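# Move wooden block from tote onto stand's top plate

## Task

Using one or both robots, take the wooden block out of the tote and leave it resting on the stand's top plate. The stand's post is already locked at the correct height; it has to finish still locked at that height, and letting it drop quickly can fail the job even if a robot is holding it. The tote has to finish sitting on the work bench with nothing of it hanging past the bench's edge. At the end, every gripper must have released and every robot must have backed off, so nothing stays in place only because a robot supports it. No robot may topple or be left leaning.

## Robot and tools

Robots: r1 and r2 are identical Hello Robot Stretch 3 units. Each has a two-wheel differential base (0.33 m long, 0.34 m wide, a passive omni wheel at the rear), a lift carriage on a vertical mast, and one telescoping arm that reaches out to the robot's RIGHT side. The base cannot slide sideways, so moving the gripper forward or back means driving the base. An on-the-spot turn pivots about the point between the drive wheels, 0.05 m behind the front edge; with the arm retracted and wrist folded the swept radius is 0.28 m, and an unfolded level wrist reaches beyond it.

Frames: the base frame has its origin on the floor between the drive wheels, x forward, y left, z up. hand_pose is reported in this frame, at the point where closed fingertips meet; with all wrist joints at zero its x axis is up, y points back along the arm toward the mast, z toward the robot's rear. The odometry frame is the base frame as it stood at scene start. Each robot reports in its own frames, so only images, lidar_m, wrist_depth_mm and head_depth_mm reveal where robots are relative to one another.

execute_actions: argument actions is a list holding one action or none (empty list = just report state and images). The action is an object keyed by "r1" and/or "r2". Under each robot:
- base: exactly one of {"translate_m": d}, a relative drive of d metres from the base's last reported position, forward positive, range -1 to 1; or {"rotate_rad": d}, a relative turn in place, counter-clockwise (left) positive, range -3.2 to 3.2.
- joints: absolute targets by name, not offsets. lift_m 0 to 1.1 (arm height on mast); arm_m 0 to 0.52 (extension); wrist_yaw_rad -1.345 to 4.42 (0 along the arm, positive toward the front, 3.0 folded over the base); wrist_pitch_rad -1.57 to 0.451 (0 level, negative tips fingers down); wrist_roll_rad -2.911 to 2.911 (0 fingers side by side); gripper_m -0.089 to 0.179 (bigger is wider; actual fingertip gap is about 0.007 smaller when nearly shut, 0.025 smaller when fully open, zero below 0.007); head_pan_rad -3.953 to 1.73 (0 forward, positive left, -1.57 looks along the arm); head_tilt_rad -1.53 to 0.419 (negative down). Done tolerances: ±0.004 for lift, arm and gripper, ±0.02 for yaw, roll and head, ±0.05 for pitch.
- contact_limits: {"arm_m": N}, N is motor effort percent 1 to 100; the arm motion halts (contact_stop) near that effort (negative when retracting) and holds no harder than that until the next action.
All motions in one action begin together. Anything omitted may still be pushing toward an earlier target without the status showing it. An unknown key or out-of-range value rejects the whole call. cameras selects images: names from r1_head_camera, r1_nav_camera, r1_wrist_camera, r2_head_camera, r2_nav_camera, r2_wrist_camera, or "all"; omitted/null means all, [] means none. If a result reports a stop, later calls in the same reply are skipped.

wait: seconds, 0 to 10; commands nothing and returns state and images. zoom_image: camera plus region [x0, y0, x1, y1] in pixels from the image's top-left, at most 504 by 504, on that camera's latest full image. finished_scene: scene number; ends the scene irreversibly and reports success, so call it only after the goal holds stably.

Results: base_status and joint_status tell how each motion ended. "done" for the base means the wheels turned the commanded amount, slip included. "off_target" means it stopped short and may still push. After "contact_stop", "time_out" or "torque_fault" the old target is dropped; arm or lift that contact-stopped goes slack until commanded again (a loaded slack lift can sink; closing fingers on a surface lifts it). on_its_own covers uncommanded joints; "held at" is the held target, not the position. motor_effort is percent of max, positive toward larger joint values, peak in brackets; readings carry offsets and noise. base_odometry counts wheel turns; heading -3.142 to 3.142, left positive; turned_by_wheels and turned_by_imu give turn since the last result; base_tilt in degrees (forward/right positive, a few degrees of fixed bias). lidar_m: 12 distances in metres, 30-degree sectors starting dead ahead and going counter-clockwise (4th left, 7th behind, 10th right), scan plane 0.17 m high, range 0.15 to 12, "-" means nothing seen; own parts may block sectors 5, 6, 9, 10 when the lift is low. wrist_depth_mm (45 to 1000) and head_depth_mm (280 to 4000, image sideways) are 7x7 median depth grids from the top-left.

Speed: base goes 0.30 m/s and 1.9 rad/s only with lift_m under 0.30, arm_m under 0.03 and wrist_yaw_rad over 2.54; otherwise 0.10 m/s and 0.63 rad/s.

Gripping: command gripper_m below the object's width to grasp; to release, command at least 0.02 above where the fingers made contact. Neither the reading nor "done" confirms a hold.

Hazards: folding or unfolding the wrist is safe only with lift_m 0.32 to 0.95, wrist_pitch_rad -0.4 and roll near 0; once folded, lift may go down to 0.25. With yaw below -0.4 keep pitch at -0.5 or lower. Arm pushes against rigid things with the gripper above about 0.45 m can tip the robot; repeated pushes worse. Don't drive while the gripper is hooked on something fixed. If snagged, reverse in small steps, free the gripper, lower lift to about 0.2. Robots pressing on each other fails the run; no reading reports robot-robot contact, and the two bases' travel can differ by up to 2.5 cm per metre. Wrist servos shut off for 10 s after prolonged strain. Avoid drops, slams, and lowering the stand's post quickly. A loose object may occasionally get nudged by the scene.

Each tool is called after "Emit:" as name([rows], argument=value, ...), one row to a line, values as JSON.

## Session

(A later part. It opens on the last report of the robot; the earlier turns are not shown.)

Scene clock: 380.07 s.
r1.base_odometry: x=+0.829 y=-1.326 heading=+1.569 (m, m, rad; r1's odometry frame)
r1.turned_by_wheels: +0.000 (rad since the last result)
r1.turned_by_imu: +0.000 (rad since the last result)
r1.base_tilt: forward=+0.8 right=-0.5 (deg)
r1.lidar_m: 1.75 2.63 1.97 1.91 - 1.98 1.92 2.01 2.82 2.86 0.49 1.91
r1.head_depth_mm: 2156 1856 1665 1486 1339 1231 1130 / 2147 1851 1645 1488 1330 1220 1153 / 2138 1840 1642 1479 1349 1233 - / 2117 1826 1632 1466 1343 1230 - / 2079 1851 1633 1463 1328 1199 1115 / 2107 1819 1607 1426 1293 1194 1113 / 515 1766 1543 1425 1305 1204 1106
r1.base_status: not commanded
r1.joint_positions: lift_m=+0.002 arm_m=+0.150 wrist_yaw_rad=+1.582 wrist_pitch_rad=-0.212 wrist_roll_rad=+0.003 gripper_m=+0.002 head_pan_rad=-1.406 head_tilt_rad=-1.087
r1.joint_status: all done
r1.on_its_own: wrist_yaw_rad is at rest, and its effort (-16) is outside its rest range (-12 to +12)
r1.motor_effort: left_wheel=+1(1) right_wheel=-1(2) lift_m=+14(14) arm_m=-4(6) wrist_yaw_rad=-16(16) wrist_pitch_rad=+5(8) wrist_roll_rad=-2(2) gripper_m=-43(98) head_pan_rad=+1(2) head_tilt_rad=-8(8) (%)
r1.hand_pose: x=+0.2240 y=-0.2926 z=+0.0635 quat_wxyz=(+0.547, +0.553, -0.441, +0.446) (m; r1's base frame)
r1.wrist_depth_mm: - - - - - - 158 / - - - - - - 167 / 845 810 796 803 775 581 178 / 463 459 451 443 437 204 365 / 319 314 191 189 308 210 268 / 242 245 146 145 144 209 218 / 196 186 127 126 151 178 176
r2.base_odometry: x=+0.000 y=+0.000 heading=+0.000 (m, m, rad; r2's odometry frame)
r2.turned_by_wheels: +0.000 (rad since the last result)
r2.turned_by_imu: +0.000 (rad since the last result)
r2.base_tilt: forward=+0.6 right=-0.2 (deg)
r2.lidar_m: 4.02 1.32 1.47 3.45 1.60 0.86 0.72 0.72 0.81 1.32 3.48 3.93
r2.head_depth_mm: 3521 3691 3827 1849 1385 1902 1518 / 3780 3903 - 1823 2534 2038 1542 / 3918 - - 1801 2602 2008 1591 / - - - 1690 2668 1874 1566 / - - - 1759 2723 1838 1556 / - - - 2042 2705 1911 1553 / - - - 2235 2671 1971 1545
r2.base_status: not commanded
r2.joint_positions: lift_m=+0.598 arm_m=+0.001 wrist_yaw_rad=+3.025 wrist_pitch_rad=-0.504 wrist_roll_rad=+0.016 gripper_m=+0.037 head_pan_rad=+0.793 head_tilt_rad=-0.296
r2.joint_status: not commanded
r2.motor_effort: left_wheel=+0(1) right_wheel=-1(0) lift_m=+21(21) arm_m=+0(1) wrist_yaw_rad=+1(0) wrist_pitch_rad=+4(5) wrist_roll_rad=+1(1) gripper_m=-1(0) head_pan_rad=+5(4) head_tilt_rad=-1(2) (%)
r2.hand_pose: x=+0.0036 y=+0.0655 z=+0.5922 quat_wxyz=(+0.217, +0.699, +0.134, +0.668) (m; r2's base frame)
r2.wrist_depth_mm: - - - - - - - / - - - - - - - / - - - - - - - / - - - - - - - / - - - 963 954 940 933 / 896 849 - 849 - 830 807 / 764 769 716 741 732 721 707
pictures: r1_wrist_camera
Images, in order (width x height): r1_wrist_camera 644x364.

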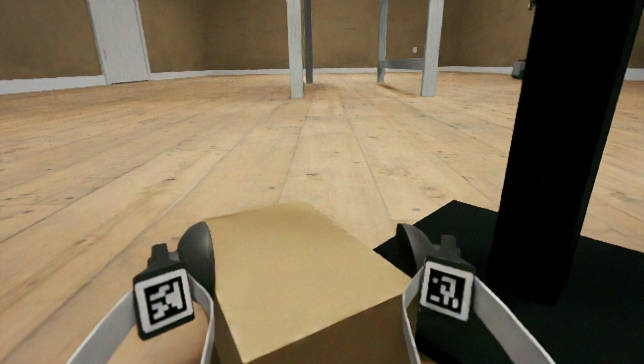

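Emit:
execute_actions([
  {"r1":{"joints":{"arm_m":0.0,"lift_m":0.25}}},
], cameras=["r1_wrist_camera"])

Scene clock: 387.10 s.
r1.base_odometry: x=+0.829 y=-1.326 heading=+1.569 (m, m, rad; r1's odometry frame)
r1.turned_by_wheels: +0.000 (rad since the last result)
r1.turned_by_imu: -0.001 (rad since the last result)
r1.base_tilt: forward=+0.8 right=-0.5 (deg)
r1.lidar_m: 1.75 2.64 1.97 1.92 2.01 1.97 1.92 2.01 2.82 2.87 0.50 1.91
r1.head_depth_mm: 2153 1877 1643 1481 1348 1223 1123 / 2163 1868 1653 1476 1340 1215 1148 / 2153 1865 1644 1483 1325 1248 - / 2114 1846 1633 1466 1330 1231 - / 2098 1848 1633 1468 1313 1225 1115 / 2083 1852 1606 1429 1288 951 1110 / 516 1749 1532 1420 1313 1203 1113
r1.base_status: not commanded
r1.joint_positions: lift_m=+0.250 arm_m=+0.000 wrist_yaw_rad=+1.571 wrist_pitch_rad=-0.236 wrist_roll_rad=+0.003 gripper_m=+0.038 head_pan_rad=-1.406 head_tilt_rad=-1.087
r1.joint_status: all done
r1.on_its_own: gripper_m is held at +0.036, not at your +0.000, by its stall guard, which is still easing
r1.motor_effort: left_wheel=+1(1) right_wheel=-1(1) lift_m=+23(24) arm_m=-6(6) wrist_yaw_rad=-2(17) wrist_pitch_rad=+15(15) wrist_roll_rad=-1(1) gripper_m=-22(32) head_pan_rad=+2(3) head_tilt_rad=-8(8) (%)
r1.hand_pose: x=+0.2221 y=-0.1455 z=+0.3050 quat_wxyz=(+0.555, +0.556, -0.438, +0.437) (m; r1's base frame)
r1.wrist_depth_mm: - - - - - - - / - - - - - - - / - - - - - - - / - - - - - - - / 769 771 766 761 814 750 751 / 601 613 414 164 150 574 582 / 490 480 126 132 449 481 478
r2.base_odometry: x=+0.000 y=+0.000 heading=+0.000 (m, m, rad; r2's odometry frame)
r2.turned_by_wheels: +0.000 (rad since the last result)
r2.turned_by_imu: -0.001 (rad since the last result)
r2.base_tilt: forward=+0.6 right=-0.1 (deg)
r2.lidar_m: 4.00 1.32 1.48 3.44 1.60 0.86 0.72 0.72 0.80 1.32 3.49 3.92
r2.head_depth_mm: 3594 3701 3915 1871 1376 1896 1521 / 3696 3874 - 1838 2483 2018 1554 / 3959 - - 1809 2633 1995 1598 / - - - 1689 2707 1853 1571 / - - - 1745 2719 1848 1560 / - - - 2048 2706 1889 1558 / - - - 2293 2668 1952 1547
r2.base_status: not commanded
r2.joint_positions: lift_m=+0.598 arm_m=+0.001 wrist_yaw_rad=+3.025 wrist_pitch_rad=-0.504 wrist_roll_rad=+0.016 gripper_m=+0.037 head_pan_rad=+0.793 head_tilt_rad=-0.296
r2.joint_status: not commanded
r2.motor_effort: left_wheel=+0(1) right_wheel=+0(1) lift_m=+21(21) arm_m=+0(0) wrist_yaw_rad=+0(0) wrist_pitch_rad=+5(4) wrist_roll_rad=+1(0) gripper_m=-1(0) head_pan_rad=+5(5) head_tilt_rad=-1(1) (%)
r2.hand_pose: x=+0.0036 y=+0.0655 z=+0.5922 quat_wxyz=(+0.217, +0.699, +0.134, +0.668) (m; r2's base frame)
r2.wrist_depth_mm: - - - - - - - / - - - - - - - / - - - - - - - / - - - - - - - / - - - 981 979 970 920 / 852 868 - 837 - 829 828 / 771 765 732 734 728 739 734
pictures: r1_wrist_camera
Images, in order (width x height): r1_wrist_camera 644x364.

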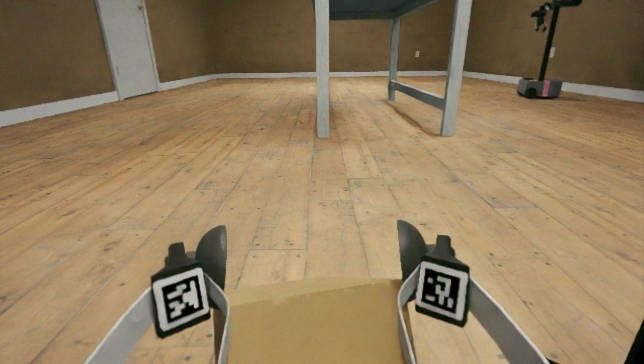

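Emit:
execute_actions([
  {"r1":{"joints":{"lift_m":1.05,"gripper_m":0.02,"head_tilt_rad":-0.4,"head_pan_rad":-1.2}}},
], cameras=[])

Emit:
execute_actions([
  {"r1":{"joints":{"arm_m":0.29}}},
], cameras=["r1_wrist_camera","r1_head_camera"])

Scene clock: 402.60 s.
r1.base_odometry: x=+0.829 y=-1.326 heading=+1.569 (m, m, rad; r1's odometry frame)
r1.turned_by_wheels: +0.000 (rad since the last result)
r1.turned_by_imu: -0.002 (rad since the last result)
r1.base_tilt: forward=+0.8 right=-0.6 (deg)
r1.lidar_m: 1.75 2.63 1.97 1.91 2.00 1.98 1.92 2.01 2.82 2.86 0.50 1.90
r1.head_depth_mm: 2415 2551 2752 2914 2389 1806 1530 / 2480 2653 2811 3015 2381 1824 1579 / 2569 2765 2956 3091 2363 1805 - / 2669 2818 3083 3203 2584 - - / 2779 2955 3197 3285 - - - / 2879 3088 3346 3523 2625 - - / 3022 3179 3539 3484 2365 1640 1497
r1.base_status: not commanded
r1.joint_positions: lift_m=+1.050 arm_m=+0.000 wrist_yaw_rad=+1.571 wrist_pitch_rad=-0.237 wrist_roll_rad=+0.003 gripper_m=+0.041 head_pan_rad=-1.207 head_tilt_rad=-0.409
r1.joint_status: gripper_m off_target (ended at +0.041, target +0.020); the others done
r1.on_its_own: gripper_m is held at +0.040, not at your +0.020, by its stall guard, which is not easing now
r1.motor_effort: left_wheel=+1(1) right_wheel=-1(1) lift_m=+23(24) arm_m=-5(6) wrist_yaw_rad=-2(1) wrist_pitch_rad=+15(15) wrist_roll_rad=-1(2) gripper_m=-20(92) head_pan_rad=+3(13) head_tilt_rad=+4(41) (%)
r1.hand_pose: x=+0.2221 y=-0.1455 z=+1.1049 quat_wxyz=(+0.555, +0.556, -0.438, +0.437) (m; r1's base frame)
r1.wrist_depth_mm: - - - - - - - / - - - - - - - / - - - - - - - / - - - - - - - / - - - - - - - / - - - 163 150 - 364 / - - 126 132 - - 284
r2.base_odometry: x=+0.000 y=+0.000 heading=+0.000 (m, m, rad; r2's odometry frame)
r2.turned_by_wheels: +0.000 (rad since the last result)
r2.turned_by_imu: -0.001 (rad since the last result)
r2.base_tilt: forward=+0.5 right=-0.3 (deg)
r2.lidar_m: 4.01 1.32 1.48 3.45 1.60 0.86 0.72 0.72 0.81 1.32 3.47 3.93
r2.head_depth_mm: 3589 3793 3871 1860 1373 1885 1514 / 3676 3835 - 1844 2513 2012 1552 / 3977 - - 1806 2600 2003 1576 / - - - 1701 2733 1839 1572 / - - - 1743 2717 1850 1569 / - - - 2063 2645 1901 1562 / - - - 2267 2669 1952 1549
r2.base_status: not commanded
r2.joint_positions: lift_m=+0.598 arm_m=+0.001 wrist_yaw_rad=+3.025 wrist_pitch_rad=-0.504 wrist_roll_rad=+0.016 gripper_m=+0.037 head_pan_rad=+0.793 head_tilt_rad=-0.296
r2.joint_status: not commanded
r2.motor_effort: left_wheel=+1(1) right_wheel=-1(1) lift_m=+21(21) arm_m=+0(0) wrist_yaw_rad=+0(1) wrist_pitch_rad=+5(5) wrist_roll_rad=+0(1) gripper_m=+0(0) head_pan_rad=+3(6) head_tilt_rad=-1(1) (%)
r2.hand_pose: x=+0.0036 y=+0.0655 z=+0.5922 quat_wxyz=(+0.217, +0.699, +0.134, +0.668) (m; r2's base frame)
r2.wrist_depth_mm: - - - - - - - / - - - - - - - / - - - - - - - / - - - - - - - / 983 957 - - 977 956 908 / 870 878 - 837 - 804 804 / 760 747 743 746 723 722 713
pictures: none
No camera images: the call's "cameras" was empty. Leave "cameras" out to get every camera's image.

Scene clock: 405.97 s.
r1.base_odometry: x=+0.829 y=-1.326 heading=+1.569 (m, m, rad; r1's odometry frame)
r1.turned_by_wheels: +0.000 (rad since the last result)
r1.turned_by_imu: -0.001 (rad since the last result)
r1.base_tilt: forward=+0.8 right=-0.6 (deg)
r1.lidar_m: 1.75 2.62 1.97 1.91 2.01 1.98 1.92 2.01 2.82 2.87 0.49 1.91
r1.head_depth_mm: 2423 2614 2727 - 2385 1808 1461 / 2512 2623 2787 - 2371 1802 1459 / 2592 2751 2952 3039 2383 1810 1454 / 2711 2842 3097 3228 2283 1810 1462 / 2724 2951 3159 3339 453 1695 1450 / 2881 3119 3293 3431 455 563 1340 / 2968 3209 3510 3490 589 523 1470
r1.base_status: not commanded
r1.joint_positions: lift_m=+1.050 arm_m=+0.290 wrist_yaw_rad=+1.570 wrist_pitch_rad=-0.237 wrist_roll_rad=+0.003 gripper_m=+0.044 head_pan_rad=-1.207 head_tilt_rad=-0.408
r1.joint_status: all done
r1.on_its_own: gripper_m is held at +0.043, not at your +0.020, by its stall guard, which is not easing now
r1.motor_effort: left_wheel=+1(1) right_wheel=-1(1) lift_m=+23(23) arm_m=+7(6) wrist_yaw_rad=+0(2) wrist_pitch_rad=+14(15) wrist_roll_rad=-1(2) gripper_m=-19(21) head_pan_rad=+3(2) head_tilt_rad=+4(4) (%)
r1.hand_pose: x=+0.2221 y=-0.4348 z=+1.1049 quat_wxyz=(+0.555, +0.556, -0.438, +0.436) (m; r1's base frame)
r1.wrist_depth_mm: - - - - - - - / - - - - - - - / - - - - - - - / - - - - - - - / - - - - - - - / - - - 163 151 - - / - - 125 132 267 - -
r2.base_odometry: x=+0.000 y=+0.000 heading=+0.000 (m, m, rad; r2's odometry frame)
r2.turned_by_wheels: +0.000 (rad since the last result)
r2.turned_by_imu: +0.000 (rad since the last result)
r2.base_tilt: forward=+0.6 right=-0.1 (deg)
r2.lidar_m: 4.03 1.32 1.48 3.45 1.60 0.86 0.72 0.72 0.81 1.32 3.48 3.93
r2.head_depth_mm: 3610 3699 3898 1859 1377 1901 1513 / 3740 3924 - 1849 2524 2016 1546 / 3939 - - 1817 2602 2012 1578 / - - - 1690 2725 1863 1566 / - - - 1766 2743 1857 1572 / - - - 2052 2671 1922 1546 / - - - 2267 2667 1970 1549
r2.base_status: not commanded
r2.joint_positions: lift_m=+0.598 arm_m=+0.001 wrist_yaw_rad=+3.025 wrist_pitch_rad=-0.504 wrist_roll_rad=+0.016 gripper_m=+0.037 head_pan_rad=+0.793 head_tilt_rad=-0.296
r2.joint_status: not commanded
r2.motor_effort: left_wheel=+1(1) right_wheel=+0(0) lift_m=+21(21) arm_m=+0(0) wrist_yaw_rad=+1(1) wrist_pitch_rad=+5(4) wrist_roll_rad=+0(0) gripper_m=-1(0) head_pan_rad=+5(5) head_tilt_rad=-1(1) (%)
r2.hand_pose: x=+0.0036 y=+0.0655 z=+0.5922 quat_wxyz=(+0.217, +0.699, +0.134, +0.668) (m; r2's base frame)
r2.wrist_depth_mm: - - - - - - - / - - - - - - - / - - - - - - - / - - - - - - - / - - - 933 - 950 925 / 874 867 - 838 - 812 824 / 765 764 721 728 734 728 731
pictures: r1_head_camera (sideways: a quarter turn clockwise sets it upright), r1_wrist_camera
Images, in order (width x height): r1_head_camera 896x504, r1_wrist_camera 644x364.

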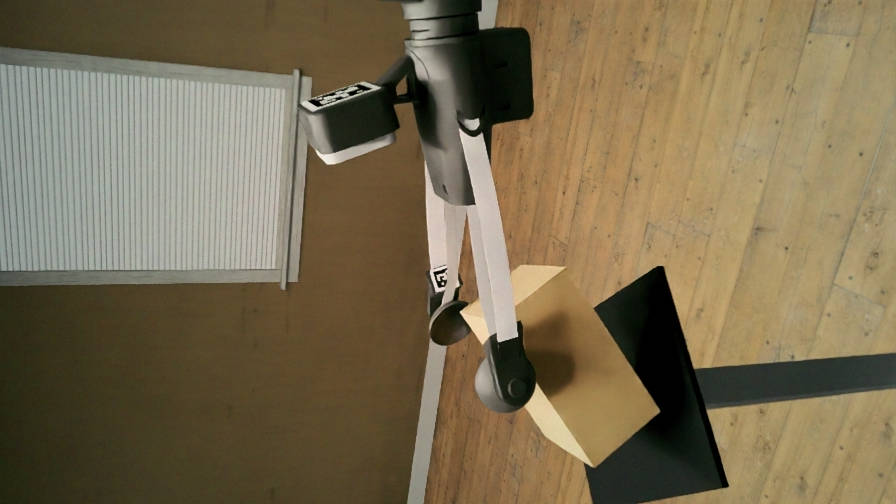

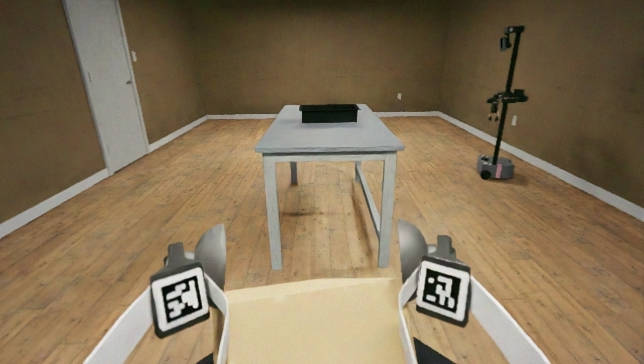

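Block is over the plate. Lower slightly and release.

Emit:
execute_actions([
  {"r1":{"joints":{"lift_m":1.03}}},
], cameras=[])

Emit:
execute_actions([
  {"r1":{"joints":{"gripper_m":0.17}}},
], cameras=["r1_head_camera"])

Scene clock: 410.73 s.
r1.base_odometry: x=+0.829 y=-1.326 heading=+1.569 (m, m, rad; r1's odometry frame)
r1.turned_by_wheels: +0.000 (rad since the last result)
r1.turned_by_imu: -0.001 (rad since the last result)
r1.base_tilt: forward=+0.8 right=-0.6 (deg)
r1.lidar_m: 1.74 2.63 1.97 1.91 2.01 1.98 1.92 2.01 2.82 2.86 0.49 1.90
r1.head_depth_mm: 2438 2541 2770 2902 2295 1828 1464 / 2511 2688 2795 - 2254 1805 1461 / 2593 2776 2898 3114 2389 1809 1463 / 2656 2886 3029 3242 2202 1816 1458 / 2752 2978 3173 3384 457 1701 1468 / 2859 3091 3285 3496 463 563 1349 / 2998 3264 3419 3577 2363 524 1446
r1.base_status: not commanded
r1.joint_positions: lift_m=+1.030 arm_m=+0.290 wrist_yaw_rad=+1.570 wrist_pitch_rad=-0.237 wrist_roll_rad=+0.003 gripper_m=+0.044 head_pan_rad=-1.207 head_tilt_rad=-0.408
r1.joint_status: all done
r1.on_its_own: gripper_m is held at +0.043, not at your +0.020, by its stall guard, which is not easing now
r1.motor_effort: left_wheel=+1(1) right_wheel=-1(1) lift_m=+15(20) arm_m=+5(6) wrist_yaw_rad=-1(0) wrist_pitch_rad=+15(15) wrist_roll_rad=-2(2) gripper_m=-19(19) head_pan_rad=+2(2) head_tilt_rad=+4(3) (%)
r1.hand_pose: x=+0.2221 y=-0.4348 z=+1.0854 quat_wxyz=(+0.555, +0.556, -0.438, +0.437) (m; r1's base frame)
r1.wrist_depth_mm: - - - - - - - / - - - - - - - / - - - - - - - / - - - - - - - / - - - - - - - / - - - 165 151 - - / - - 125 132 245 - -
r2.base_odometry: x=+0.000 y=+0.000 heading=+0.000 (m, m, rad; r2's odometry frame)
r2.turned_by_wheels: +0.000 (rad since the last result)
r2.turned_by_imu: +0.000 (rad since the last result)
r2.base_tilt: forward=+0.5 right=-0.3 (deg)
r2.lidar_m: 4.00 1.32 1.48 3.46 1.61 0.86 0.72 0.72 0.81 1.32 3.46 3.91
r2.head_depth_mm: 3523 3769 3841 1875 1384 1901 1517 / 3786 3897 - 1847 2506 2000 1547 / 3996 - - 1827 2606 2009 1587 / - - - 1693 2692 1863 1567 / - - - 1765 2708 1844 1572 / - - - 2045 2666 1916 1560 / - - - 2256 2664 1953 1554
r2.base_status: not commanded
r2.joint_positions: lift_m=+0.598 arm_m=+0.001 wrist_yaw_rad=+3.025 wrist_pitch_rad=-0.504 wrist_roll_rad=+0.016 gripper_m=+0.037 head_pan_rad=+0.793 head_tilt_rad=-0.296
r2.joint_status: not commanded
r2.motor_effort: left_wheel=+1(1) right_wheel=-1(1) lift_m=+21(21) arm_m=+0(0) wrist_yaw_rad=+0(0) wrist_pitch_rad=+4(4) wrist_roll_rad=+0(1) gripper_m=+0(1) head_pan_rad=+4(4) head_tilt_rad=-1(2) (%)
r2.hand_pose: x=+0.0036 y=+0.0655 z=+0.5922 quat_wxyz=(+0.217, +0.699, +0.134, +0.668) (m; r2's base frame)
r2.wrist_depth_mm: - - - - - - - / - - - - - - - / - - - - - - - / - - - - - - - / 997 999 - 958 963 957 930 / 876 846 - 849 - 842 833 / 766 781 737 746 749 726 727
pictures: none
No camera images: the call's "cameras" was empty. Leave "cameras" out to get every camera's image.

Scene clock: 412.50 s.
r1.base_odometry: x=+0.829 y=-1.326 heading=+1.569 (m, m, rad; r1's odometry frame)
r1.turned_by_wheels: +0.000 (rad since the last result)
r1.turned_by_imu: +0.000 (rad since the last result)
r1.base_tilt: forward=+0.8 right=-0.5 (deg)
r1.lidar_m: 1.74 2.63 1.97 1.92 2.00 1.98 1.92 2.01 2.83 2.86 0.50 1.90
r1.head_depth_mm: 2445 2547 2731 2890 2264 1813 1450 / 2496 2651 2837 - 2287 1796 1465 / 2580 2736 2962 3104 2382 1816 1459 / 2683 2875 3072 3237 2172 1731 1459 / 2779 2988 3203 3322 487 1635 1459 / 2879 3030 3366 3525 476 562 1345 / 2975 3188 3426 3410 2401 523 1453
r1.base_status: not commanded
r1.joint_positions: lift_m=+1.030 arm_m=+0.290 wrist_yaw_rad=+1.570 wrist_pitch_rad=-0.223 wrist_roll_rad=+0.002 gripper_m=+0.170 head_pan_rad=-1.207 head_tilt_rad=-0.408
r1.joint_status: all done
r1.motor_effort: left_wheel=+1(1) right_wheel=+0(1) lift_m=+15(15) arm_m=+6(6) wrist_yaw_rad=-1(1) wrist_pitch_rad=+9(15) wrist_roll_rad=-2(2) gripper_m=+0(82) head_pan_rad=+2(2) head_tilt_rad=+3(4) (%)
r1.hand_pose: x=+0.2232 y=-0.4348 z=+1.0887 quat_wxyz=(+0.553, +0.553, -0.442, +0.440) (m; r1's base frame)
r1.wrist_depth_mm: - - - - - - - / - - - - - - - / - - - - - - - / - - - - - - - / - - - - - - - / - - - 349 - - - / - - 206 203 269 - -
r2.base_odometry: x=+0.000 y=+0.000 heading=+0.000 (m, m, rad; r2's odometry frame)
r2.turned_by_wheels: +0.000 (rad since the last result)
r2.turned_by_imu: +0.000 (rad since the last result)
r2.base_tilt: forward=+0.6 right=-0.3 (deg)
r2.lidar_m: 4.02 1.32 1.48 3.44 1.61 0.86 0.72 0.72 0.81 1.32 3.48 3.92
r2.head_depth_mm: 3505 3750 3851 1862 1380 1885 1518 / 3767 3943 - 1845 2491 2040 1540 / 3880 - - 1817 2609 2025 1567 / - - - 1698 2735 1846 1576 / - - - 1755 2722 1833 1561 / - - - 2067 2681 1885 1568 / - - - 2260 2711 1977 1554
r2.base_status: not commanded
r2.joint_positions: lift_m=+0.598 arm_m=+0.001 wrist_yaw_rad=+3.025 wrist_pitch_rad=-0.504 wrist_roll_rad=+0.016 gripper_m=+0.037 head_pan_rad=+0.793 head_tilt_rad=-0.296
r2.joint_status: not commanded
r2.motor_effort: left_wheel=+0(1) right_wheel=-1(1) lift_m=+21(21) arm_m=+0(0) wrist_yaw_rad=+0(0) wrist_pitch_rad=+5(5) wrist_roll_rad=+0(0) gripper_m=+0(0) head_pan_rad=+6(4) head_tilt_rad=-1(1) (%)
r2.hand_pose: x=+0.0036 y=+0.0655 z=+0.5922 quat_wxyz=(+0.217, +0.699, +0.134, +0.668) (m; r2's base frame)
r2.wrist_depth_mm: - - - - - - - / - - - - - - - / - - - - - - - / - - - - - - - / 972 971 - 982 978 928 905 / 865 864 - 825 - 816 813 / 765 766 725 767 737 744 720
pictures: r1_head_camera (sideways: a quarter turn clockwise sets it upright)
Images, in order (width x height): r1_head_camera 896x504.

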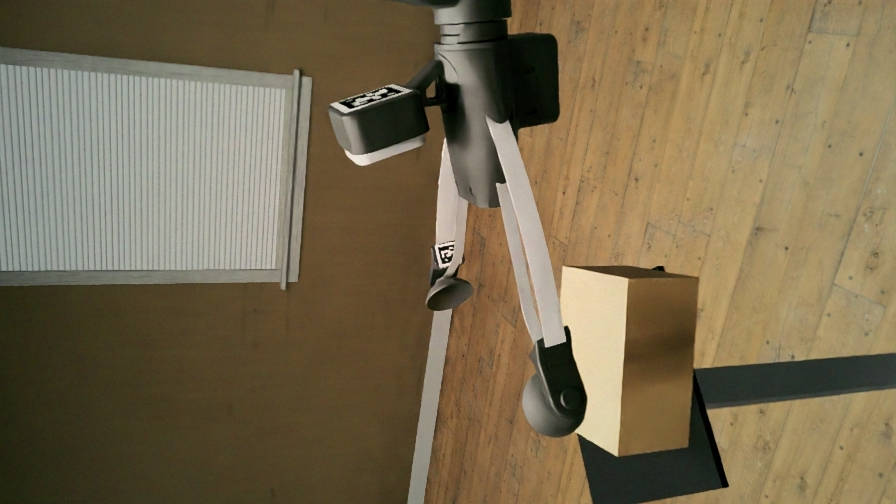

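Placed. Clear away.

Emit:
execute_actions([
  {"r1":{"joints":{"lift_m":1.1,"arm_m":0.0}}},
], cameras=["r1_nav_camera","r1_head_camera","r2_head_camera"])

Scene clock: 418.67 s.
r1.base_odometry: x=+0.829 y=-1.326 heading=+1.569 (m, m, rad; r1's odometry frame)
r1.turned_by_wheels: +0.000 (rad since the last result)
r1.turned_by_imu: -0.001 (rad since the last result)
r1.base_tilt: forward=+0.8 right=-0.5 (deg)
r1.lidar_m: 1.75 2.62 1.97 1.91 2.01 1.98 1.92 2.01 2.82 2.86 0.50 1.90
r1.head_depth_mm: 2445 2590 2753 2927 2422 - - / 2514 2658 2884 2998 2486 - - / 2605 2754 2972 3116 2646 - - / 2660 2865 2987 - - - - / 2773 2924 3143 - - - - / 2873 3073 3256 - - - - / 2997 3217 3467 - 545 - -
r1.base_status: not commanded
r1.joint_positions: lift_m=+1.100 arm_m=+0.000 wrist_yaw_rad=+1.570 wrist_pitch_rad=-0.222 wrist_roll_rad=+0.002 gripper_m=+0.170 head_pan_rad=-1.207 head_tilt_rad=-0.408
r1.joint_status: all done
r1.motor_effort: left_wheel=+1(1) right_wheel=-1(1) lift_m=+22(23) arm_m=-4(7) wrist_yaw_rad=-1(1) wrist_pitch_rad=+9(9) wrist_roll_rad=-1(1) gripper_m=-1(0) head_pan_rad=+3(2) head_tilt_rad=+4(4) (%)
r1.hand_pose: x=+0.2233 y=-0.1456 z=+1.1586 quat_wxyz=(+0.552, +0.553, -0.442, +0.441) (m; r1's base frame)
r1.wrist_depth_mm: - - - - - - - / - - - - - - - / - - - - - - - / - - - - - - - / - - - - - - - / - - - - - - - / - - - - - - 348
r2.base_odometry: x=+0.000 y=+0.000 heading=+0.000 (m, m, rad; r2's odometry frame)
r2.turned_by_wheels: +0.000 (rad since the last result)
r2.turned_by_imu: -0.001 (rad since the last result)
r2.base_tilt: forward=+0.7 right=-0.2 (deg)
r2.lidar_m: 4.01 1.32 1.48 3.45 1.60 0.86 0.72 0.72 0.81 1.32 3.49 3.90
r2.head_depth_mm: 3592 3723 3929 1868 1382 1897 1519 / 3754 3915 - 1834 2476 2029 1550 / - - - 1816 2598 2010 1590 / - - - 1699 2702 1873 1582 / - - - 1767 2691 1859 1580 / - - - 2076 2639 1910 1577 / - - - 2269 2657 1951 1558
r2.base_status: not commanded
r2.joint_positions: lift_m=+0.598 arm_m=+0.001 wrist_yaw_rad=+3.025 wrist_pitch_rad=-0.504 wrist_roll_rad=+0.016 gripper_m=+0.037 head_pan_rad=+0.793 head_tilt_rad=-0.296
r2.joint_status: not commanded
r2.motor_effort: left_wheel=+1(1) right_wheel=-1(1) lift_m=+21(21) arm_m=+0(1) wrist_yaw_rad=+1(1) wrist_pitch_rad=+5(4) wrist_roll_rad=+1(0) gripper_m=+0(1) head_pan_rad=+4(4) head_tilt_rad=-1(1) (%)
r2.hand_pose: x=+0.0036 y=+0.0655 z=+0.5922 quat_wxyz=(+0.217, +0.699, +0.134, +0.668) (m; r2's base frame)
r2.wrist_depth_mm: - - - - - - - / - - - - - - - / - - - - - - - / - - - - - - - / - 984 - 997 978 942 948 / 879 877 - 827 - 827 807 / 785 750 733 743 729 730 725
pictures: r1_head_camera (sideways: a quarter turn clockwise sets it upright), r1_nav_camera (sideways: a quarter turn counterclockwise sets it upright), r2_head_camera (sideways: a quarter turn clockwise sets it upright)
Images, in order (width x height): r1_head_camera 896x504, r1_nav_camera 672x504, r2_head_camera 896x504.

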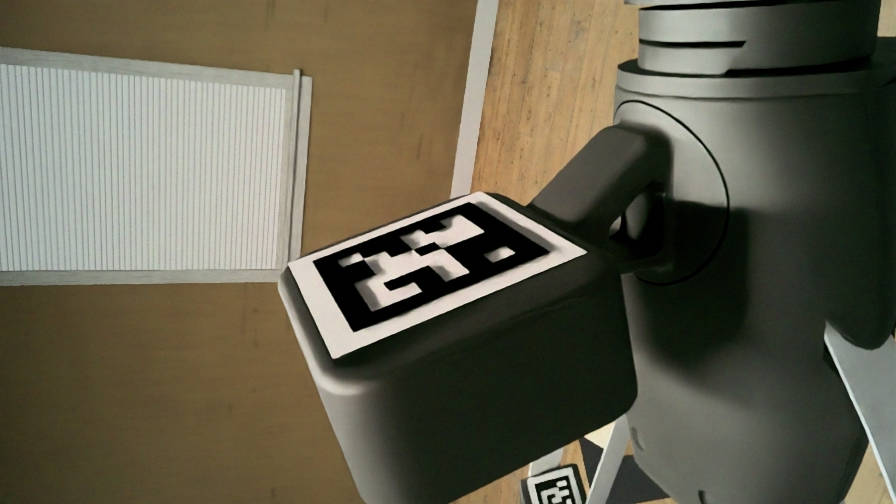

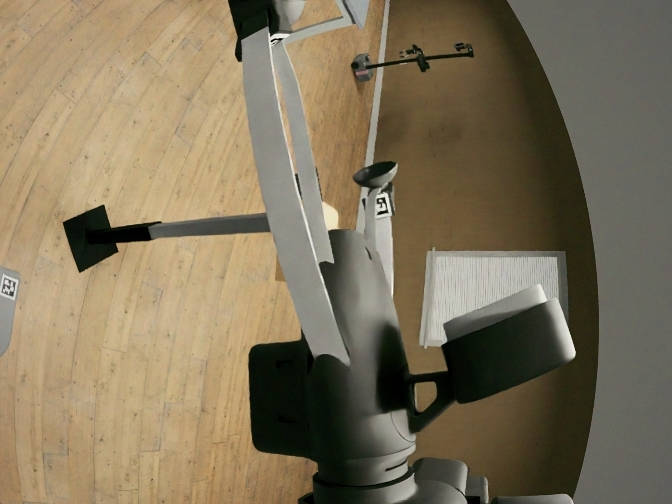

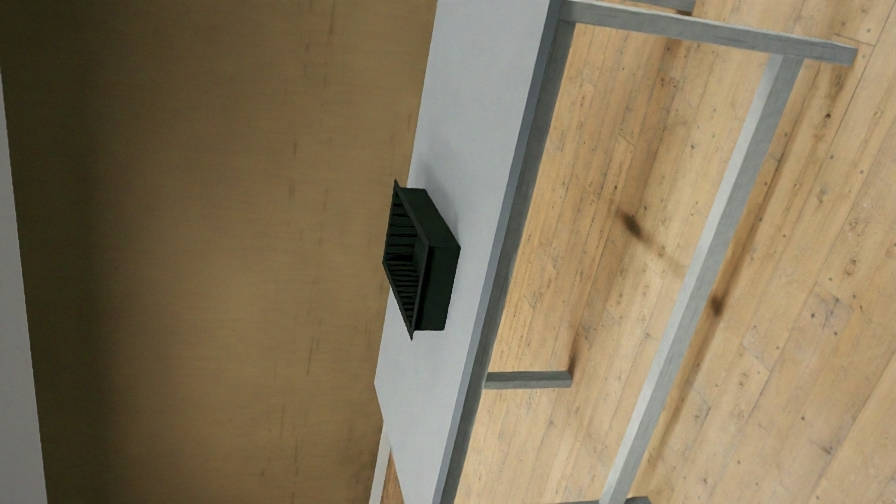

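Emit:
finished_scene(scene=1)

The scene is finished: the task was done.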